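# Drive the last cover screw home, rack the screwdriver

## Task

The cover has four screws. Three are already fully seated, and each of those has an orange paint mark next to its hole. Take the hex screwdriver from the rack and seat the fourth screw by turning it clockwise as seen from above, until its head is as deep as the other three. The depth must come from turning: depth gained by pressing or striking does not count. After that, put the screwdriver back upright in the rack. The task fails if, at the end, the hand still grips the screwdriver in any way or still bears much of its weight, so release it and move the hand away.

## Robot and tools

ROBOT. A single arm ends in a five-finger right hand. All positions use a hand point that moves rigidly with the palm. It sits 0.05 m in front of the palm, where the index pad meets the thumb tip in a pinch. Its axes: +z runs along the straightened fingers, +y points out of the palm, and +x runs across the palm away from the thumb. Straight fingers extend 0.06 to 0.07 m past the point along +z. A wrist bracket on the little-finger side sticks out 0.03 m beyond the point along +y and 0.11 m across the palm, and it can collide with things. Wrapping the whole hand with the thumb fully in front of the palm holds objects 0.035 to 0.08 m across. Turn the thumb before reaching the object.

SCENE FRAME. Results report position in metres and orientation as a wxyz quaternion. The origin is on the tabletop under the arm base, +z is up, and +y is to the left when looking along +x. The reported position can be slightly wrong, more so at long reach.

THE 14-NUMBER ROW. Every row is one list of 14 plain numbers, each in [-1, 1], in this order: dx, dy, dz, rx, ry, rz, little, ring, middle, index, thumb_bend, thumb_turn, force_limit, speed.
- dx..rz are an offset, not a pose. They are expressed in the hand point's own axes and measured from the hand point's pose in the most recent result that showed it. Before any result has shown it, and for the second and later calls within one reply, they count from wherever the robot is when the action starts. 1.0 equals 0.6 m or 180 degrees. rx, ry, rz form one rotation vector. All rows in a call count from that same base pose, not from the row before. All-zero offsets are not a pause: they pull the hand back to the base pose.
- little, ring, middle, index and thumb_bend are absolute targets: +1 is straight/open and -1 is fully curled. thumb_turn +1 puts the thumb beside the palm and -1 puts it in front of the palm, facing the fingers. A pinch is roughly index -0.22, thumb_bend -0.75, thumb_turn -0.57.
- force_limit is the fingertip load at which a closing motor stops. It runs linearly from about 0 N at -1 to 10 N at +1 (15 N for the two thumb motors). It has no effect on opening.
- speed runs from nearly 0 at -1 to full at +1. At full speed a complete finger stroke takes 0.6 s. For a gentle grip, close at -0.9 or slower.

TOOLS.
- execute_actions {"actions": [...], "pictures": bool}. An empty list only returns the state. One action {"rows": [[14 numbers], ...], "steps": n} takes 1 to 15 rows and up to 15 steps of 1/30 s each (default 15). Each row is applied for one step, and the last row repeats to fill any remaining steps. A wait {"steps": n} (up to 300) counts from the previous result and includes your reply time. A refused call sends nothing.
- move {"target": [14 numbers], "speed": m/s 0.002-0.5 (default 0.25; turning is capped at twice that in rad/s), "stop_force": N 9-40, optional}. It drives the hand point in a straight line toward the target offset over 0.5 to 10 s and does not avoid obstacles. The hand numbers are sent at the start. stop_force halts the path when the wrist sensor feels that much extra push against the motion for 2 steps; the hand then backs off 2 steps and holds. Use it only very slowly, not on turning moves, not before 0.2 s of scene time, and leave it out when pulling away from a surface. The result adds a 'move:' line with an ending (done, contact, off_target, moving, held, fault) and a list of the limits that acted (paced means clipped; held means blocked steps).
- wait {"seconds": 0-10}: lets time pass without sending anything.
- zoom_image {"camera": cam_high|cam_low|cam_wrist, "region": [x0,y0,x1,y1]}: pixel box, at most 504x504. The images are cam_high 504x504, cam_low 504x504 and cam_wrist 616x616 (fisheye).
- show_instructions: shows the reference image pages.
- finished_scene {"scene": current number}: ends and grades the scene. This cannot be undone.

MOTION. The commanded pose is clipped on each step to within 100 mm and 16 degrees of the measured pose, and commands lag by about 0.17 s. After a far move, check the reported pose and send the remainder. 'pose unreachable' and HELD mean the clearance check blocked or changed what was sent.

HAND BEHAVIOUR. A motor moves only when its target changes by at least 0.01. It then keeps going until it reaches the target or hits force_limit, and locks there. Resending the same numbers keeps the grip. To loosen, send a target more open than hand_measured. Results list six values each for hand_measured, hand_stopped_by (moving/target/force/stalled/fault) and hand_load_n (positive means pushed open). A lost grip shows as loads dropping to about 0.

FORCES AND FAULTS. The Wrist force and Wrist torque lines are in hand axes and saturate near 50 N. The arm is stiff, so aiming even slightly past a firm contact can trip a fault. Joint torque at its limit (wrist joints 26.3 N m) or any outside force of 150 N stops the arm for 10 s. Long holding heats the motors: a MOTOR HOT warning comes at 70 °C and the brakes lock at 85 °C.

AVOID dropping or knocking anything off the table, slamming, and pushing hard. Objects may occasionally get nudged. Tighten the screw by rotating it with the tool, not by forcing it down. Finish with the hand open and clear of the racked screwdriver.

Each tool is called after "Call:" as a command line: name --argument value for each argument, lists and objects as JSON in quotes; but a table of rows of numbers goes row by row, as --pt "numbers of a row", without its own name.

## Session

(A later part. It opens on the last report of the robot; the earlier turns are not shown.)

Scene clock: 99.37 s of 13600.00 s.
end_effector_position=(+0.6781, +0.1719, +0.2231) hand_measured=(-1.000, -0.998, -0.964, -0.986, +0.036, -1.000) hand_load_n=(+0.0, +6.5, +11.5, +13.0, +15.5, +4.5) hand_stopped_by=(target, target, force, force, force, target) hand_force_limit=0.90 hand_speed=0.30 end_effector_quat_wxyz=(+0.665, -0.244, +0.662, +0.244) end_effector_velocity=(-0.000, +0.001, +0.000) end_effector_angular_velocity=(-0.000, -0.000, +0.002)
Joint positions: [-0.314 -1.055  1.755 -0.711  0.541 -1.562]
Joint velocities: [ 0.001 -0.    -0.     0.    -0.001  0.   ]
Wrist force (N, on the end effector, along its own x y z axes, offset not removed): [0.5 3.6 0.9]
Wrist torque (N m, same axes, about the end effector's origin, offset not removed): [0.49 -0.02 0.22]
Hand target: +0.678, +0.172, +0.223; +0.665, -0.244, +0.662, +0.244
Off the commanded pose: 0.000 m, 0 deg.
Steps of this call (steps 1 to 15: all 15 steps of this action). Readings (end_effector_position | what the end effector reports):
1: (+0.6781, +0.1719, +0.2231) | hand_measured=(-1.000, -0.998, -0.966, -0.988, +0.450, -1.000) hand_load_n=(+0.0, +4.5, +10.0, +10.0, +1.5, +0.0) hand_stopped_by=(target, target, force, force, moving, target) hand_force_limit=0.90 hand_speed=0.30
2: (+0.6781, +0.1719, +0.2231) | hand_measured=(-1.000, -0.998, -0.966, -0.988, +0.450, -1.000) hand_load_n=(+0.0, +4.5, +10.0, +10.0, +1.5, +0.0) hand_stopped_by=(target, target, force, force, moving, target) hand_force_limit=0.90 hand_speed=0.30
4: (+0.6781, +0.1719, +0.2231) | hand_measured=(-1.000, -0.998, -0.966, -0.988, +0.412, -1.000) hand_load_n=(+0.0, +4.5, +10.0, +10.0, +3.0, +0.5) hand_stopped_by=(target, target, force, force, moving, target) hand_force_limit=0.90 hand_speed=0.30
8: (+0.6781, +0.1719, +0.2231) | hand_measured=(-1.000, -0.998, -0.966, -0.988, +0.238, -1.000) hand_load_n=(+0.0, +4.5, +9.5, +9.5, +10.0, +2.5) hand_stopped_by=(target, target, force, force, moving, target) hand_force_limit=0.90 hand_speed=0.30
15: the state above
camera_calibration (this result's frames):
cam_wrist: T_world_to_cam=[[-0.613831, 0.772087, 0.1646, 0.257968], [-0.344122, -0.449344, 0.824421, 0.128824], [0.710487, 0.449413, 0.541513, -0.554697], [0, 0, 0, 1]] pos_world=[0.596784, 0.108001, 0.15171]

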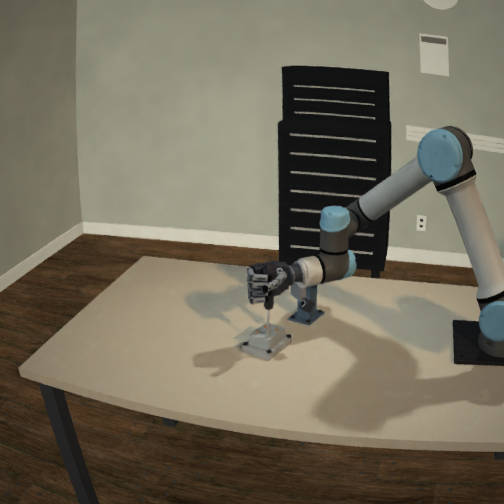

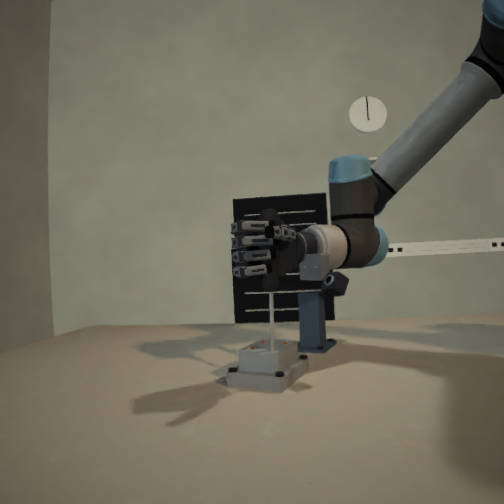

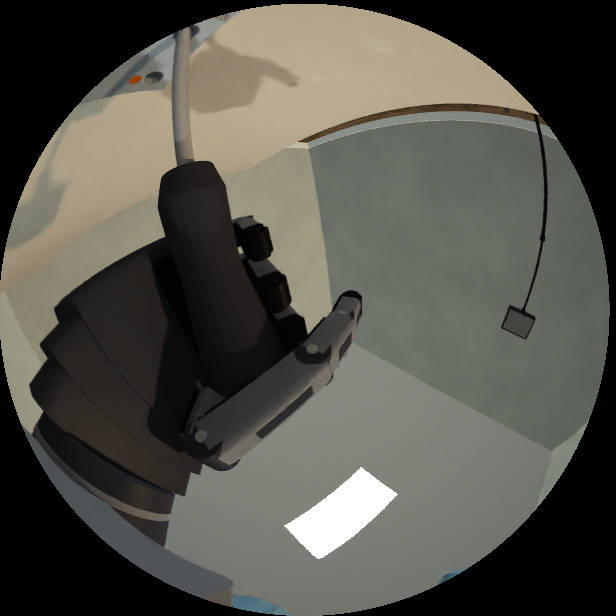

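Call:
execute_actions --actions '[]'

Scene clock: 102.33 s of 13600.00 s.
end_effector_position=(+0.6781, +0.1719, +0.2231) hand_measured=(-1.000, -0.998, -0.964, -0.986, +0.036, -1.000) hand_load_n=(+0.0, +6.5, +11.5, +13.0, +15.5, +4.5) hand_stopped_by=(target, target, force, force, force, target) hand_force_limit=0.90 hand_speed=0.30 end_effector_quat_wxyz=(+0.665, -0.244, +0.662, +0.244) end_effector_velocity=(-0.000, +0.001, +0.000) end_effector_angular_velocity=(-0.000, -0.000, +0.001)
Joint positions: [-0.314 -1.055  1.755 -0.711  0.541 -1.562]
Joint velocities: [ 0.001 -0.     0.    -0.     0.     0.   ]
Wrist force (N, on the end effector, along its own x y z axes, offset not removed): [0.3 3.2 2.6]
Wrist torque (N m, same axes, about the end effector's origin, offset not removed): [0.34 -0.05 0.24]
Hand target: +0.678, +0.172, +0.223; +0.665, -0.244, +0.662, +0.244
Off the commanded pose: 0.000 m, 0 deg.
Steps of this call (steps 1 to 89: nothing new was sent). Readings (end_effector_position | what the end effector reports):
1: (+0.6781, +0.1719, +0.2231) | hand_measured=(-1.000, -0.998, -0.964, -0.986, +0.036, -1.000) hand_load_n=(+0.0, +6.5, +11.5, +13.0, +15.5, +4.5) hand_stopped_by=(target, target, force, force, force, target) hand_force_limit=0.90 hand_speed=0.30
2: (+0.6781, +0.1719, +0.2231) | hand_measured=(-1.000, -0.998, -0.964, -0.986, +0.036, -1.000) hand_load_n=(+0.0, +6.5, +11.5, +13.0, +15.5, +4.5) hand_stopped_by=(target, target, force, force, force, target) hand_force_limit=0.90 hand_speed=0.30
4: (+0.6781, +0.1719, +0.2231) | hand_measured=(-1.000, -0.998, -0.964, -0.986, +0.036, -1.000) hand_load_n=(+0.0, +6.5, +11.5, +13.0, +15.5, +4.5) hand_stopped_by=(target, target, force, force, force, target) hand_force_limit=0.90 hand_speed=0.30
8: (+0.6781, +0.1719, +0.2231) | hand_measured=(-1.000, -0.998, -0.964, -0.986, +0.036, -1.000) hand_load_n=(+0.0, +6.5, +11.5, +13.0, +15.5, +4.5) hand_stopped_by=(target, target, force, force, force, target) hand_force_limit=0.90 hand_speed=0.30
89: the state above
camera_calibration (this result's frames):
cam_wrist: T_world_to_cam=[[-0.613829, 0.772086, 0.164611, 0.257973], [-0.344112, -0.449347, 0.824424, 0.128817], [0.710493, 0.449411, 0.541506, -0.554707], [0, 0, 0, 1]] pos_world=[0.596794, 0.107997, 0.151712]

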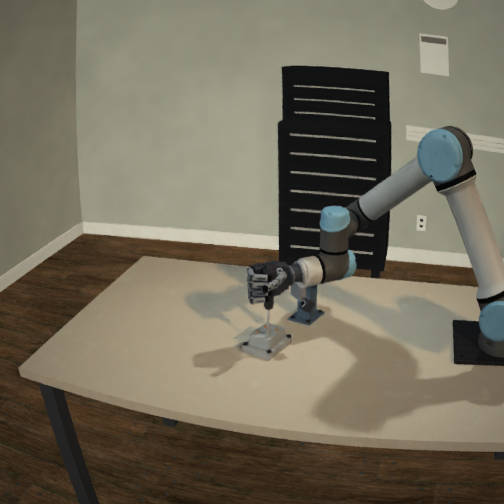

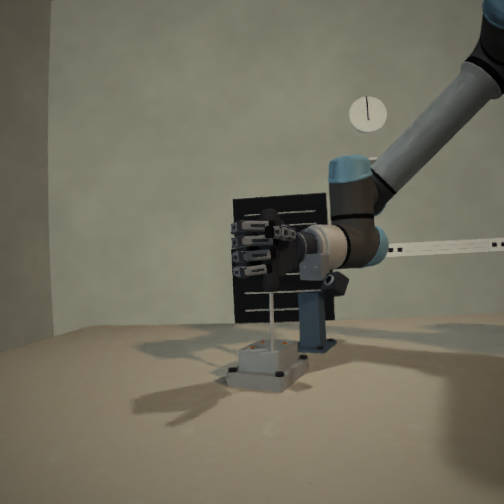

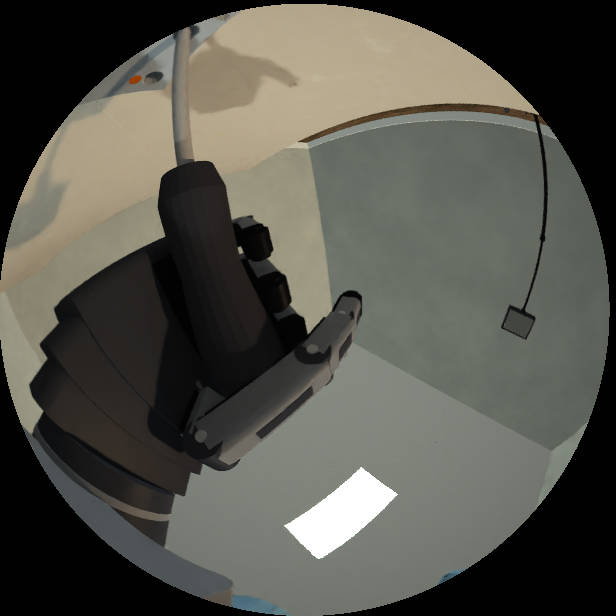

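Probing down lightly, then turning.

Call:
move --target '[0.008,0,0,0,0,0,-1,-1,-1,-1,-0.7,-1,0.9,0.3]' --speed 0.003 --stop_force 9

Call:
move --target '[0,-0.02735,0.01517,0.1111,0,0,-1,-1,-1,-1,-0.7,-1,0.9,0.3]' --speed 0.2

Call:
move --target '[0,-0.02735,0.01517,0.1111,0,0,-1,-1,-1,-1,-0.7,-1,0.9,0.3]' --speed 0.2

Scene clock: 104.03 s of 13600.00 s.
end_effector_position=(+0.6782, +0.1719, +0.2228) hand_measured=(-1.000, -0.998, -0.964, -0.986, +0.036, -1.000) hand_load_n=(+0.0, +6.5, +11.5, +13.0, +15.5, +6.0) hand_stopped_by=(target, target, force, force, force, target) hand_force_limit=0.90 hand_speed=0.30 end_effector_quat_wxyz=(+0.665, -0.244, +0.662, +0.244) end_effector_velocity=(-0.000, +0.000, +0.000) end_effector_angular_velocity=(+0.001, +0.003, +0.001)
Joint positions: [-0.314 -1.054  1.755 -0.713  0.541 -1.562]
Joint velocities: [ 0.    -0.001  0.     0.004 -0.    -0.   ]
Wrist force (N, on the end effector, along its own x y z axes, offset not removed): [-16.5 3.9 0.0]
Wrist torque (N m, same axes, about the end effector's origin, offset not removed): [0.44 0.84 -0.06]
Hand target: +0.678, +0.172, +0.223; +0.665, -0.244, +0.662, +0.244
Off the commanded pose: 0.004 m, 0 deg.
move: contact
camera_calibration (this result's frames):
cam_wrist: T_world_to_cam=[[-0.613917, 0.772111, 0.164165, 0.258296], [-0.344529, -0.449208, 0.824325, 0.129423], [0.710215, 0.449508, 0.541791, -0.554469], [0, 0, 0, 1]] pos_world=[0.596955, 0.107943, 0.151316]

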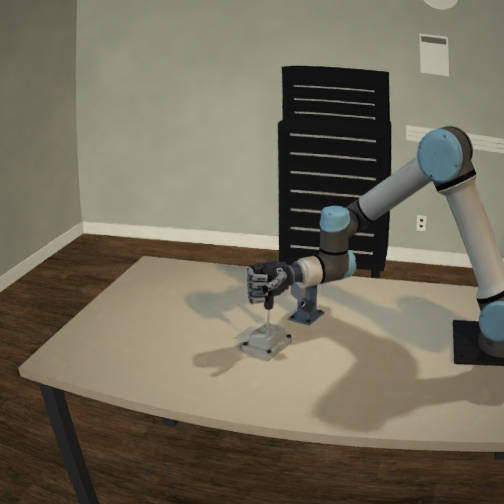

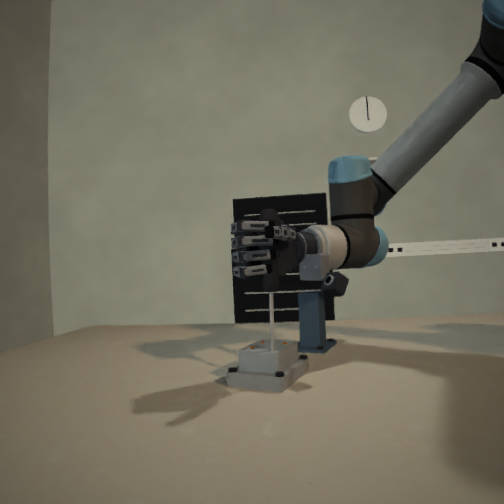

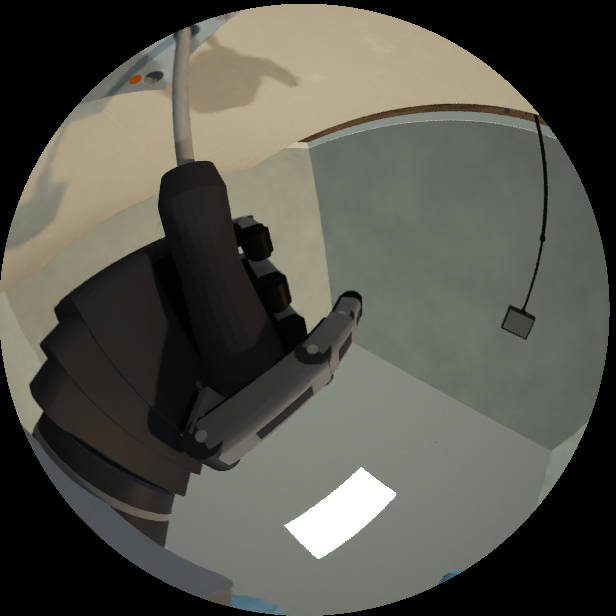

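Scene clock: 105.43 s of 13600.00 s.
end_effector_position=(+0.6957, +0.1653, +0.2229) hand_measured=(-1.000, -0.998, -0.964, -0.986, +0.036, -1.000) hand_load_n=(+0.0, +4.5, +11.5, +14.5, +14.5, +6.5) hand_stopped_by=(target, target, force, force, force, target) hand_force_limit=0.90 hand_speed=0.30 end_effector_quat_wxyz=(+0.698, -0.126, +0.694, +0.126) end_effector_velocity=(+0.001, -0.001, +0.000) end_effector_angular_velocity=(+0.001, -0.000, -0.017)
Joint positions: [-0.226 -1.138  1.895 -0.765  0.976 -1.566]
Joint velocities: [ 0.006 -0.002  0.003 -0.002  0.023  0.001]
Wrist force (N, on the end effector, along its own x y z axes, offset not removed): [-10.9 2.0 -2.0]
Wrist torque (N m, same axes, about the end effector's origin, offset not removed): [0.52 0.87 -0.30]
Hand target: +0.696, +0.165, +0.223; +0.698, -0.125, +0.694, +0.125
Off the commanded pose: 0.000 m, 0 deg.
move: done
camera_calibration (this result's frames):
cam_wrist: T_world_to_cam=[[-0.314869, 0.934526, 0.16589, 0.0387761], [-0.476807, -0.306868, 0.823704, 0.201031], [0.820678, 0.180261, 0.542211, -0.596479], [0, 0, 0, 1]] pos_world=[0.59758, 0.132975, 0.151395]

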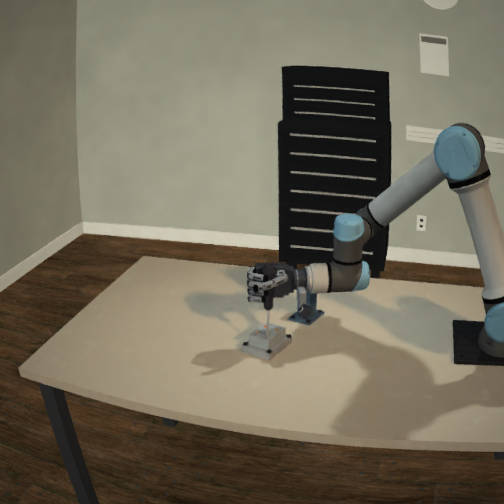

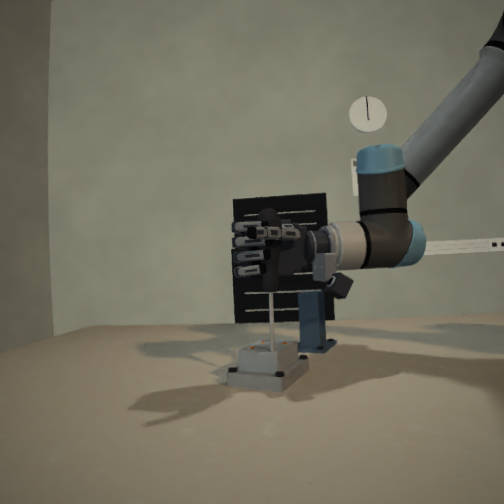

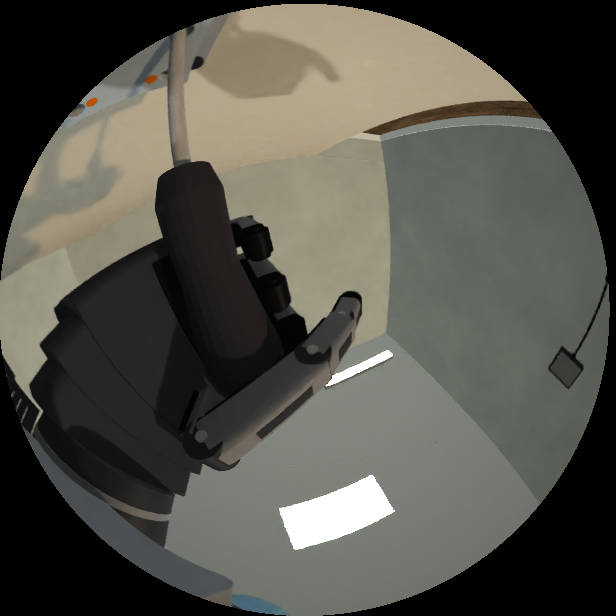

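Scene clock: 106.83 s of 13600.00 s.
end_effector_position=(+0.7099, +0.1533, +0.2230) hand_measured=(-1.000, -0.998, -0.964, -0.986, +0.036, -1.000) hand_load_n=(+0.0, +3.0, +11.0, +16.5, +14.0, +6.5) hand_stopped_by=(target, target, force, force, force, target) hand_force_limit=0.90 hand_speed=0.30 end_effector_quat_wxyz=(+0.709, -0.004, +0.705, +0.004) end_effector_velocity=(+0.001, +0.000, -0.000) end_effector_angular_velocity=(+0.000, +0.001, -0.016)
Joint positions: [-0.085 -1.164  1.936 -0.779  1.464 -1.567]
Joint velocities: [ 0.009  0.002 -0.003  0.001  0.026  0.   ]
Wrist force (N, on the end effector, along its own x y z axes, offset not removed): [-8.8 1.0 -0.9]
Wrist torque (N m, same axes, about the end effector's origin, offset not removed): [0.26 1.02 -0.62]
Hand target: +0.710, +0.153, +0.223; +0.709, -0.003, +0.705, +0.004
Off the commanded pose: 0.000 m, 0 deg.
move: done
camera_calibration (this result's frames):
cam_wrist: T_world_to_cam=[[0.0214845, 0.985607, 0.167684, -0.192502], [-0.552792, -0.128042, 0.823423, 0.230638], [0.833042, -0.110385, 0.542085, -0.5702], [0, 0, 0, 1]] pos_world=[0.606631, 0.156321, 0.151463]

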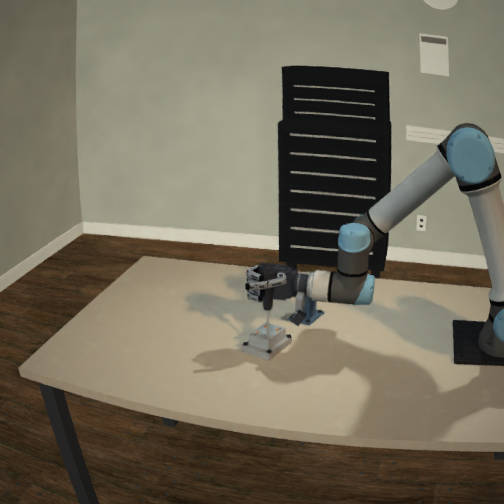

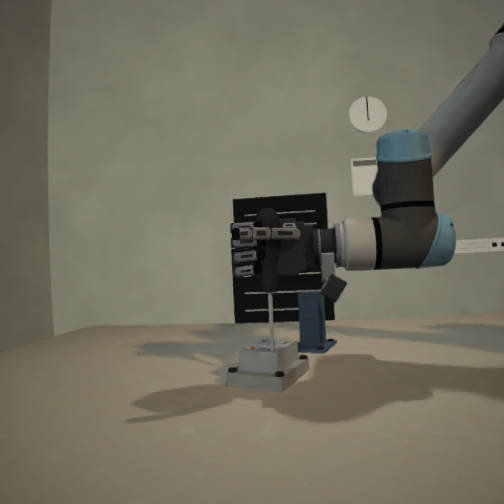

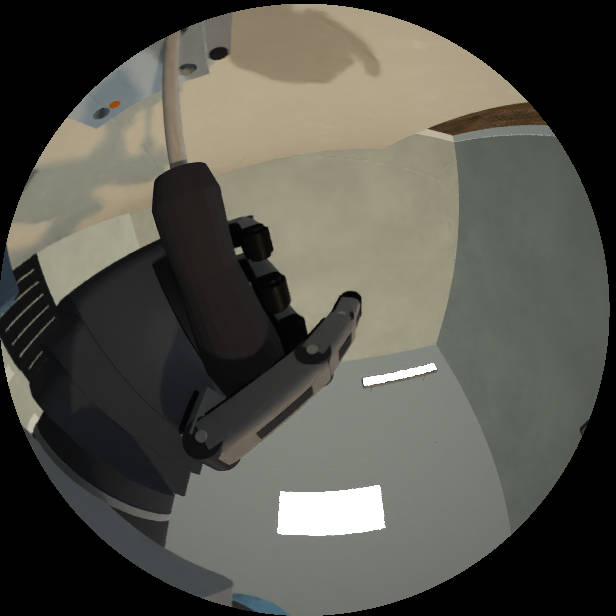

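Call:
move --target '[0,-0.02735,0.01517,0.1111,0,0,-1,-1,-1,-1,-0.7,-1,0.9,0.3]' --speed 0.3

Call:
move --target '[0,-0.02735,0.01517,0.1111,0,0,-1,-1,-1,-1,-0.7,-1,0.9,0.3]' --speed 0.3

Call:
execute_actions --actions '[{"rows":[[0,0,0,0,0,0,-0.55,-0.55,-0.4,-0.5,0.45,-1,0.9,0.4]],"steps":13}]' --pictures false

Call:
move --target '[0,0.0317,-0.0528,-0.2222,0,0,-0.55,-0.55,-0.4,-0.5,0.45,-1,0.9,0.2]' --speed 0.4

Call:
move --target '[0,0.0317,-0.0528,-0.2222,0,0,-0.55,-0.55,-0.4,-0.5,0.45,-1,0.9,0.2]' --speed 0.4

Call:
execute_actions --actions '[{"rows":[[0,0,0,0,0,0,-1,-1,-1,-1,0.45,-1,0.9,0.3]],"steps":15}]' --pictures false

Call:
execute_actions --actions '[{"rows":[[0,0,0,0,0,0,-1,-1,-1,-1,-0.7,-1,0.9,0.3]],"steps":15}]' --pictures false

Call:
move --target '[0.008,0,0,0,0,0,-1,-1,-1,-1,-0.7,-1,0.9,0.3]' --speed 0.003 --stop_force 9

Scene clock: 110.53 s of 13600.00 s.
end_effector_position=(+0.7192, +0.1371, +0.2230) hand_measured=(-1.000, -0.998, -0.964, -0.986, +0.036, -1.000) hand_load_n=(+0.0, +1.5, +11.0, +18.5, +13.5, +6.0) hand_stopped_by=(target, target, force, force, force, target) hand_force_limit=0.90 hand_speed=0.30 end_effector_quat_wxyz=(+0.699, +0.119, +0.695, -0.117) end_effector_velocity=(+0.001, -0.001, -0.000) end_effector_angular_velocity=(+0.001, +0.001, -0.016)
Joint positions: [ 0.073 -1.123  1.87  -0.752  1.968 -1.568]
Joint velocities: [ 0.006  0.004 -0.007  0.004  0.022  0.001]
Wrist force (N, on the end effector, along its own x y z axes, offset not removed): [-3.8 -2.5 -2.5]
Wrist torque (N m, same axes, about the end effector's origin, offset not removed): [0.13 0.70 -0.76]
Hand target: +0.719, +0.137, +0.223; +0.699, +0.120, +0.695, -0.118
Off the commanded pose: 0.000 m, 0 deg.
move: done
camera_calibration (this result's frames):
cam_wrist: T_world_to_cam=[[0.355361, 0.919235, 0.169486, -0.408164], [-0.563521, 0.0660203, 0.823459, 0.214767], [0.745763, -0.388134, 0.54147, -0.478738], [0, 0, 0, 1]] pos_world=[0.623097, 0.175205, 0.151549]

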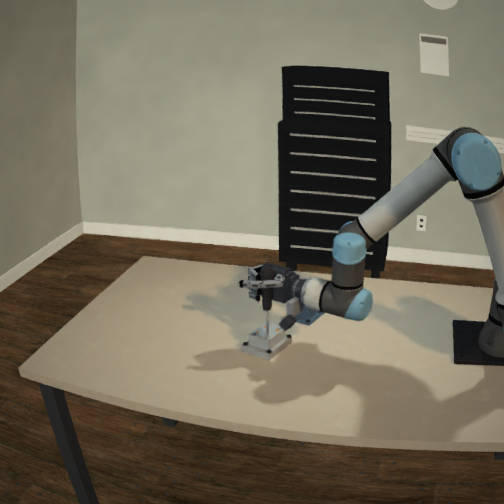

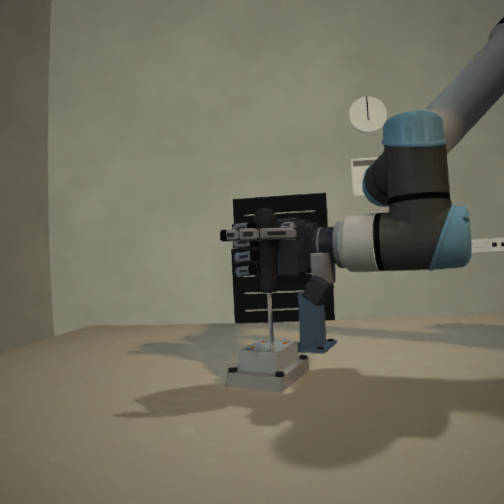

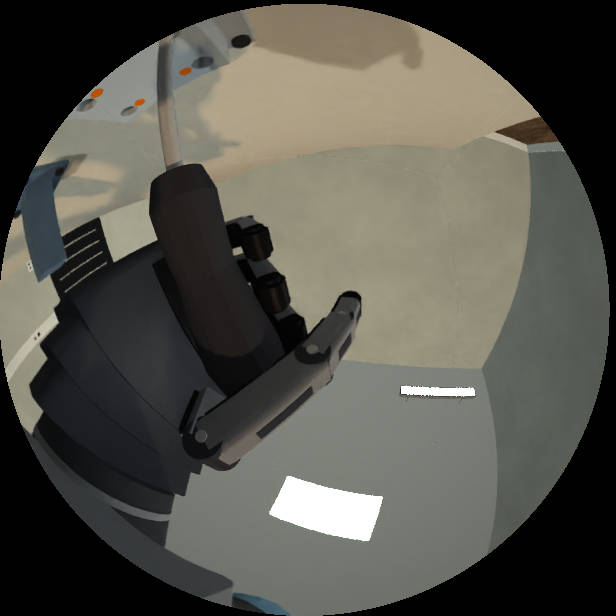

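Scene clock: 111.73 s of 13600.00 s.
end_effector_position=(+0.7223, +0.1187, +0.2229) hand_measured=(-1.000, -0.998, -0.964, -0.986, +0.036, -1.000) hand_load_n=(+0.0, +1.0, +11.0, +20.0, +13.0, +5.0) hand_stopped_by=(target, target, force, force, force, target) hand_force_limit=0.90 hand_speed=0.30 end_effector_quat_wxyz=(+0.668, +0.238, +0.665, -0.236) end_effector_velocity=(+0.001, -0.002, +0.001) end_effector_angular_velocity=(+0.002, -0.001, -0.019)
Joint positions: [ 0.199 -1.028  1.71  -0.687  2.442 -1.569]
Joint velocities: [ 0.004  0.007 -0.014  0.008  0.023  0.003]
Wrist force (N, on the end effector, along its own x y z axes, offset not removed): [-0.7 -3.9 -3.8]
Wrist torque (N m, same axes, about the end effector's origin, offset not removed): [0.20 0.68 -1.12]
Hand target: +0.722, +0.119, +0.223; +0.668, +0.238, +0.664, -0.236
Off the commanded pose: 0.000 m, 0 deg.
move: done
camera_calibration (this result's frames):
cam_wrist: T_world_to_cam=[[0.646509, 0.743521, 0.170888, -0.582141], [-0.507698, 0.252111, 0.823822, 0.155336], [0.569446, -0.619368, 0.540476, -0.333146], [0, 0, 0, 1]] pos_world=[0.644932, 0.187331, 0.15157]

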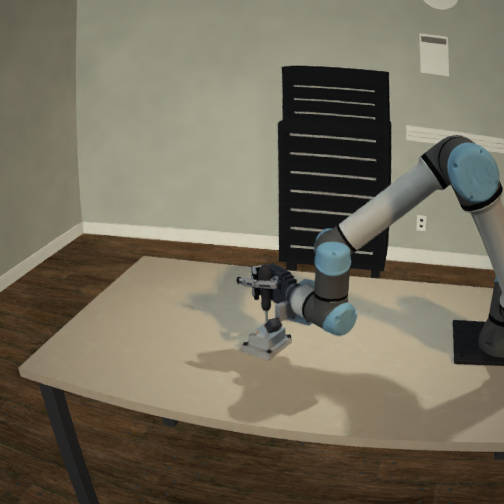

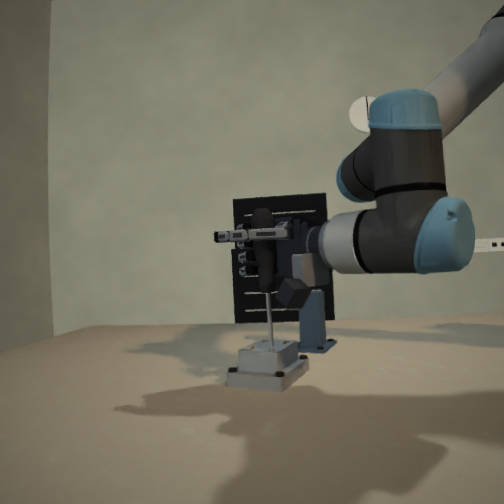

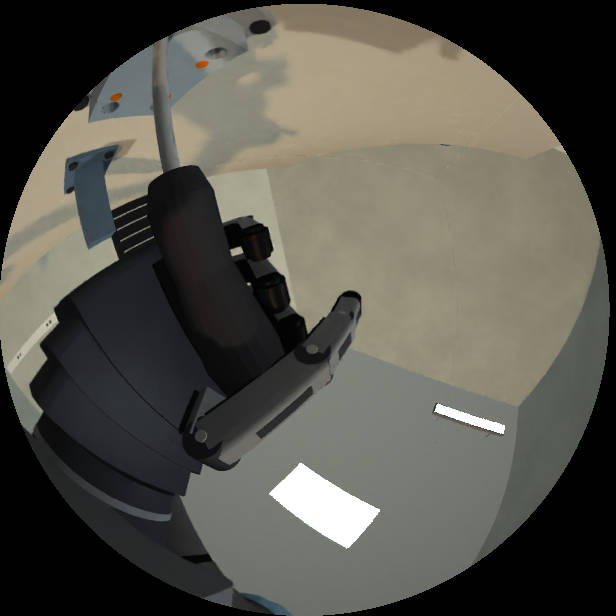

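Scene clock: 112.17 s of 13600.00 s.
end_effector_position=(+0.7224, +0.1188, +0.2231) hand_measured=(-0.550, -0.550, -0.400, -0.500, +0.450, -1.000) hand_load_n=(+0.0, +0.0, +0.0, +0.0, +0.0, +0.0) hand_stopped_by=(target, target, moving, target, moving, target) hand_force_limit=0.90 hand_speed=0.40 end_effector_quat_wxyz=(+0.668, +0.238, +0.664, -0.235) end_effector_velocity=(-0.001, +0.000, -0.001) end_effector_angular_velocity=(-0.000, +0.002, -0.001)
Joint positions: [ 0.2   -1.028  1.709 -0.687  2.442 -1.569]
Joint velocities: [ 0.001 -0.     0.002  0.     0.002 -0.   ]
Wrist force (N, on the end effector, along its own x y z axes, offset not removed): [-0.3 1.9 2.2]
Wrist torque (N m, same axes, about the end effector's origin, offset not removed): [0.16 0.00 0.06]
Hand target: +0.722, +0.119, +0.223; +0.668, +0.238, +0.665, -0.236
Off the commanded pose: 0.000 m, 0 deg.
Steps of this call (steps 1 to 13: all 13 steps of this action). Readings (end_effector_position | what the end effector reports):
1: (+0.7223, +0.1187, +0.2229) | hand_measured=(-1.000, -0.998, -0.964, -0.986, +0.036, -1.000) hand_load_n=(+0.0, +1.0, +11.0, +20.0, +13.0, +5.0) hand_stopped_by=(moving, moving, moving, moving, moving, target) hand_force_limit=0.90 hand_speed=0.40
2: (+0.7223, +0.1187, +0.2229) | hand_measured=(-1.000, -0.998, -0.964, -0.986, +0.036, -1.000) hand_load_n=(+0.0, +1.0, +11.0, +20.0, +13.0, +5.0) hand_stopped_by=(moving, moving, moving, moving, moving, target) hand_force_limit=0.90 hand_speed=0.40
4: (+0.7223, +0.1187, +0.2229) | hand_measured=(-0.930, -0.928, -0.902, -0.918, +0.076, -1.000) hand_load_n=(+0.0, +0.0, -11.0, +1.0, +7.5, +5.0) hand_stopped_by=(moving, moving, moving, moving, moving, target) hand_force_limit=0.90 hand_speed=0.40
8: (+0.7224, +0.1188, +0.2229) | hand_measured=(-0.618, -0.618, -0.586, -0.606, +0.268, -1.000) hand_load_n=(+0.0, +0.0, +0.0, +0.0, +0.0, +0.0) hand_stopped_by=(moving, moving, moving, moving, moving, target) hand_force_limit=0.90 hand_speed=0.40
13: the state above

Scene clock: 113.97 s of 13600.00 s.
end_effector_position=(+0.7095, +0.1534, +0.2229) hand_measured=(-0.550, -0.550, -0.400, -0.500, +0.450, -1.000) hand_load_n=(+0.0, +0.0, +0.0, +0.0, +0.0, +0.0) hand_stopped_by=(target, target, target, target, target, target) hand_force_limit=0.90 hand_speed=0.20 end_effector_quat_wxyz=(+0.709, -0.005, +0.705, +0.005) end_effector_velocity=(+0.001, +0.000, -0.000) end_effector_angular_velocity=(-0.000, +0.001, +0.017)
Joint positions: [-0.086 -1.164  1.937 -0.78   1.461 -1.568]
Joint velocities: [-0.008  0.002 -0.003  0.002 -0.025 -0.   ]
Wrist force (N, on the end effector, along its own x y z axes, offset not removed): [-1.2 2.4 1.1]
Wrist torque (N m, same axes, about the end effector's origin, offset not removed): [0.32 0.12 0.00]
Hand target: +0.710, +0.154, +0.223; +0.709, -0.005, +0.705, +0.006
Off the commanded pose: 0.000 m, 0 deg.
move: done
camera_calibration (this result's frames):
cam_wrist: T_world_to_cam=[[0.0191591, 0.985682, 0.167524, -0.190983], [-0.552697, -0.129185, 0.823309, 0.230604], [0.833162, -0.108364, 0.542308, -0.570241], [0, 0, 0, 1]] pos_world=[0.606216, 0.156246, 0.151383]

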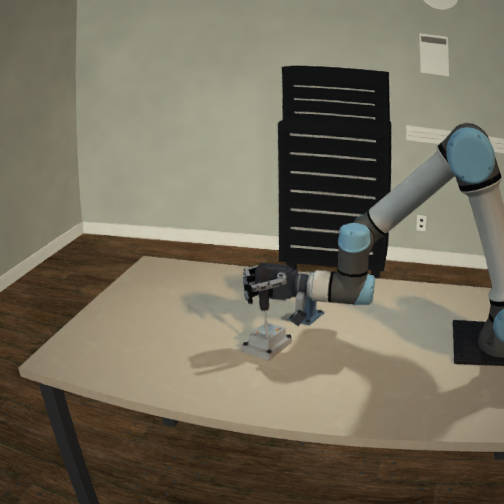

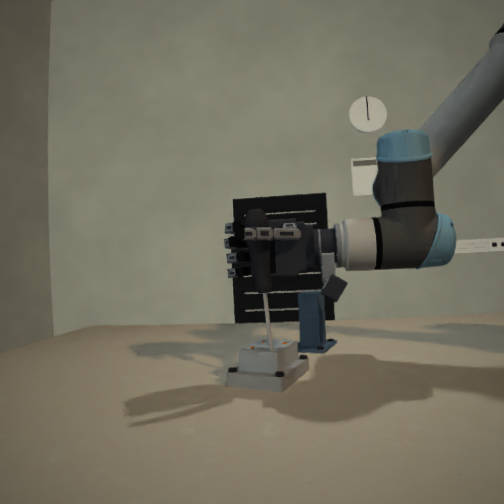

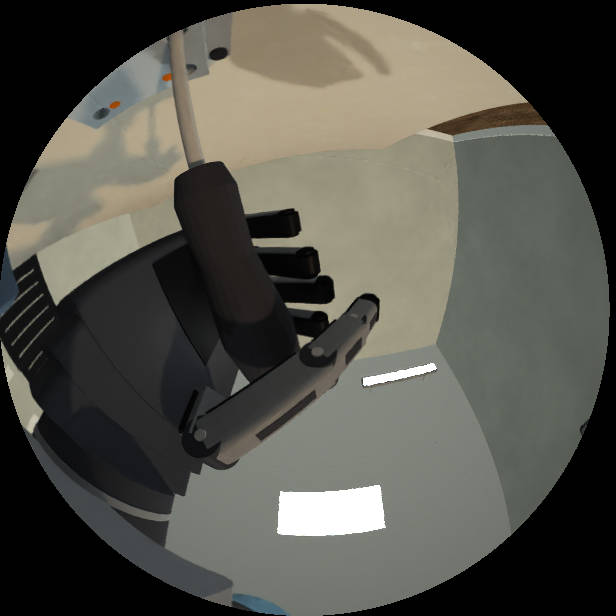

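Scene clock: 115.53 s of 13600.00 s.
end_effector_position=(+0.6774, +0.1718, +0.2226) hand_measured=(-0.550, -0.550, -0.400, -0.500, +0.450, -1.000) hand_load_n=(+0.0, +0.0, +0.0, +0.0, +0.0, +0.0) hand_stopped_by=(target, target, target, target, target, target) hand_force_limit=0.90 hand_speed=0.20 end_effector_quat_wxyz=(+0.665, -0.246, +0.661, +0.245) end_effector_velocity=(+0.000, +0.000, +0.001) end_effector_angular_velocity=(-0.002, -0.000, +0.014)
Joint positions: [-0.315 -1.054  1.755 -0.713  0.535 -1.562]
Joint velocities: [-0.002  0.005 -0.012  0.009 -0.015 -0.004]
Wrist force (N, on the end effector, along its own x y z axes, offset not removed): [0.3 1.5 1.6]
Wrist torque (N m, same axes, about the end effector's origin, offset not removed): [0.22 -0.16 0.09]
Hand target: +0.677, +0.172, +0.223; +0.665, -0.247, +0.661, +0.246
Off the commanded pose: 0.000 m, 0 deg.
move: done
camera_calibration (this result's frames):
cam_wrist: T_world_to_cam=[[-0.617665, 0.769196, 0.163791, 0.260971], [-0.342652, -0.450676, 0.824306, 0.128198], [0.70787, 0.453021, 0.541934, -0.552852], [0, 0, 0, 1]] pos_world=[0.596467, 0.107492, 0.151191]

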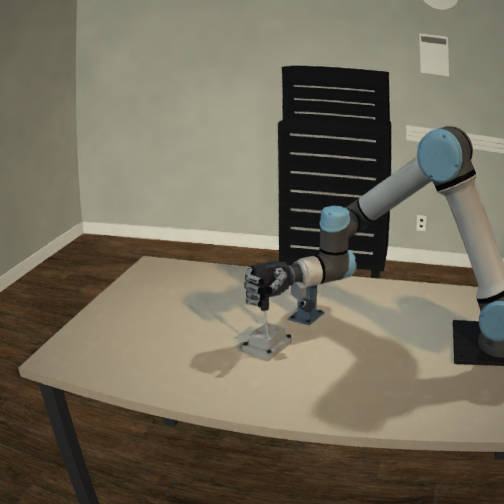

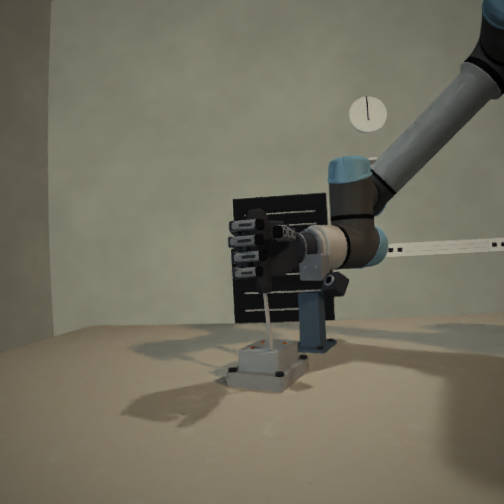

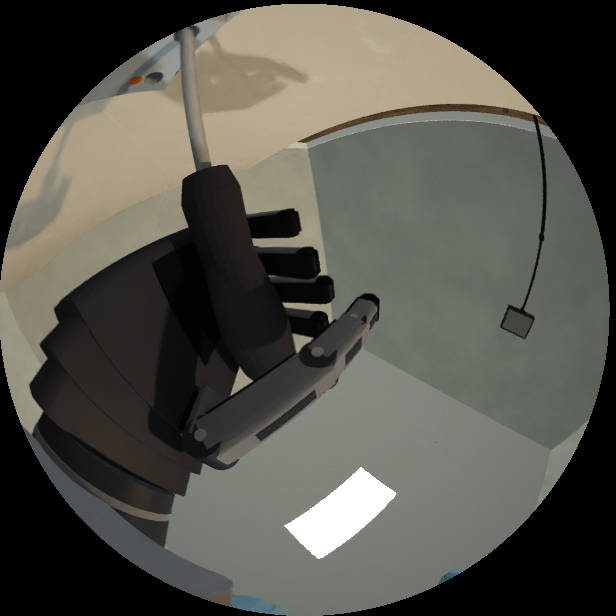

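Scene clock: 116.03 s of 13600.00 s.
end_effector_position=(+0.6775, +0.1718, +0.2227) hand_measured=(-1.000, -0.998, -0.964, -0.988, +0.450, -1.000) hand_load_n=(+0.0, +4.5, +10.0, +10.0, +1.5, -0.5) hand_stopped_by=(target, target, force, force, target, target) hand_force_limit=0.90 hand_speed=0.30 end_effector_quat_wxyz=(+0.665, -0.246, +0.661, +0.245) end_effector_velocity=(-0.000, -0.000, +0.000) end_effector_angular_velocity=(-0.000, -0.000, +0.000)
Joint positions: [-0.315 -1.054  1.754 -0.713  0.535 -1.563]
Joint velocities: [-0.    -0.001  0.001 -0.    -0.     0.   ]
Wrist force (N, on the end effector, along its own x y z axes, offset not removed): [1.7 3.2 0.4]
Wrist torque (N m, same axes, about the end effector's origin, offset not removed): [0.51 -0.27 0.09]
Hand target: +0.677, +0.172, +0.223; +0.665, -0.246, +0.661, +0.245
Off the commanded pose: 0.000 m, 0 deg.
Steps of this call (steps 1 to 15: all 15 steps of this action). Readings (end_effector_position | what the end effector reports):
1: (+0.6774, +0.1718, +0.2227) | hand_measured=(-0.550, -0.550, -0.400, -0.500, +0.450, -1.000) hand_load_n=(+0.0, +0.0, +0.0, +0.0, +0.0, +0.0) hand_stopped_by=(moving, moving, moving, moving, target, target) hand_force_limit=0.90 hand_speed=0.30
2: (+0.6774, +0.1718, +0.2227) | hand_measured=(-0.550, -0.550, -0.400, -0.500, +0.450, -1.000) hand_load_n=(+0.0, +0.0, +0.0, +0.0, +0.0, +0.0) hand_stopped_by=(moving, moving, moving, moving, target, target) hand_force_limit=0.90 hand_speed=0.30
4: (+0.6774, +0.1718, +0.2227) | hand_measured=(-0.616, -0.616, -0.466, -0.566, +0.450, -1.000) hand_load_n=(+0.0, +0.0, +0.0, +0.0, +0.0, +0.0) hand_stopped_by=(moving, moving, moving, moving, target, target) hand_force_limit=0.90 hand_speed=0.30
8: (+0.6775, +0.1718, +0.2227) | hand_measured=(-0.904, -0.904, -0.754, -0.854, +0.450, -1.000) hand_load_n=(+0.0, +1.5, +0.0, +0.5, +0.0, +0.0) hand_stopped_by=(moving, moving, moving, moving, target, target) hand_force_limit=0.90 hand_speed=0.30
15: the state above

Scene clock: 116.53 s of 13600.00 s.
end_effector_position=(+0.6775, +0.1718, +0.2227) hand_measured=(-1.000, -0.998, -0.964, -0.988, +0.070, -1.000) hand_load_n=(+0.0, +5.5, +11.0, +12.0, +14.5, +4.0) hand_stopped_by=(target, target, force, force, force, target) hand_force_limit=0.90 hand_speed=0.30 end_effector_quat_wxyz=(+0.665, -0.246, +0.661, +0.245) end_effector_velocity=(+0.000, -0.000, +0.000) end_effector_angular_velocity=(-0.000, -0.001, -0.001)
Joint positions: [-0.315 -1.054  1.754 -0.713  0.535 -1.563]
Joint velocities: [-0.    -0.    -0.    -0.001  0.001  0.   ]
Wrist force (N, on the end effector, along its own x y z axes, offset not removed): [0.3 1.5 0.9]
Wrist torque (N m, same axes, about the end effector's origin, offset not removed): [0.17 -0.06 0.17]
Hand target: +0.677, +0.172, +0.223; +0.665, -0.246, +0.661, +0.245
Off the commanded pose: 0.000 m, 0 deg.
Steps of this call (steps 1 to 15: all 15 steps of this action). Readings (end_effector_position | what the end effector reports):
1: (+0.6775, +0.1718, +0.2227) | hand_measured=(-1.000, -0.998, -0.964, -0.988, +0.450, -1.000) hand_load_n=(+0.0, +4.5, +10.0, +10.0, +1.5, -0.5) hand_stopped_by=(target, target, force, force, moving, target) hand_force_limit=0.90 hand_speed=0.30
2: (+0.6775, +0.1718, +0.2227) | hand_measured=(-1.000, -0.998, -0.964, -0.988, +0.450, -1.000) hand_load_n=(+0.0, +4.5, +10.0, +10.0, +1.5, -0.5) hand_stopped_by=(target, target, force, force, moving, target) hand_force_limit=0.90 hand_speed=0.30
4: (+0.6775, +0.1718, +0.2227) | hand_measured=(-1.000, -0.998, -0.964, -0.988, +0.412, -1.000) hand_load_n=(+0.0, +4.5, +10.0, +10.0, +2.5, +0.0) hand_stopped_by=(target, target, force, force, moving, target) hand_force_limit=0.90 hand_speed=0.30
8: (+0.6775, +0.1718, +0.2227) | hand_measured=(-1.000, -0.998, -0.964, -0.988, +0.238, -1.000) hand_load_n=(+0.0, +4.0, +9.5, +9.5, +10.0, +2.5) hand_stopped_by=(target, target, force, force, moving, target) hand_force_limit=0.90 hand_speed=0.30
15: the state above

Scene clock: 117.30 s of 13600.00 s.
end_effector_position=(+0.6775, +0.1718, +0.2223) hand_measured=(-1.000, -0.998, -0.964, -0.988, +0.070, -1.000) hand_load_n=(+0.0, +6.0, +11.5, +13.0, +13.5, +5.5) hand_stopped_by=(target, target, force, force, force, target) hand_force_limit=0.90 hand_speed=0.30 end_effector_quat_wxyz=(+0.665, -0.246, +0.661, +0.245) end_effector_velocity=(-0.000, +0.000, +0.001) end_effector_angular_velocity=(+0.000, +0.001, -0.000)
Joint positions: [-0.315 -1.053  1.755 -0.715  0.535 -1.563]
Joint velocities: [ 0.    -0.002 -0.     0.003  0.    -0.   ]
Wrist force (N, on the end effector, along its own x y z axes, offset not removed): [-15.6 4.1 1.2]
Wrist torque (N m, same axes, about the end effector's origin, offset not removed): [0.51 0.69 0.01]
Hand target: +0.677, +0.172, +0.222; +0.665, -0.246, +0.661, +0.245
Off the commanded pose: 0.004 m, 0 deg.
move: contact
camera_calibration (this result's frames):
cam_wrist: T_world_to_cam=[[-0.617758, 0.769252, 0.163178, 0.261332], [-0.343185, -0.450436, 0.824215, 0.12886], [0.70753, 0.453165, 0.542256, -0.55257], [0, 0, 0, 1]] pos_world=[0.596623, 0.107419, 0.150783]

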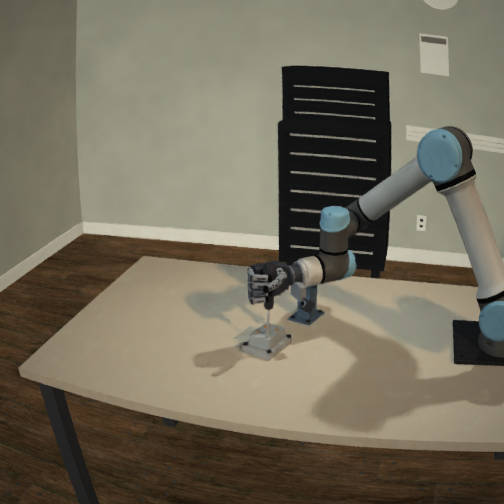

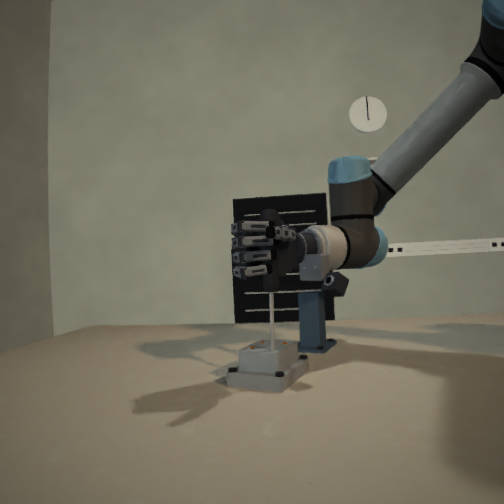

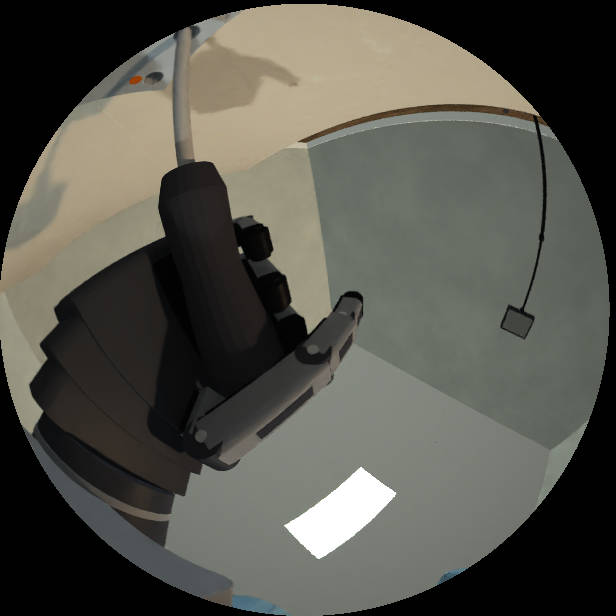

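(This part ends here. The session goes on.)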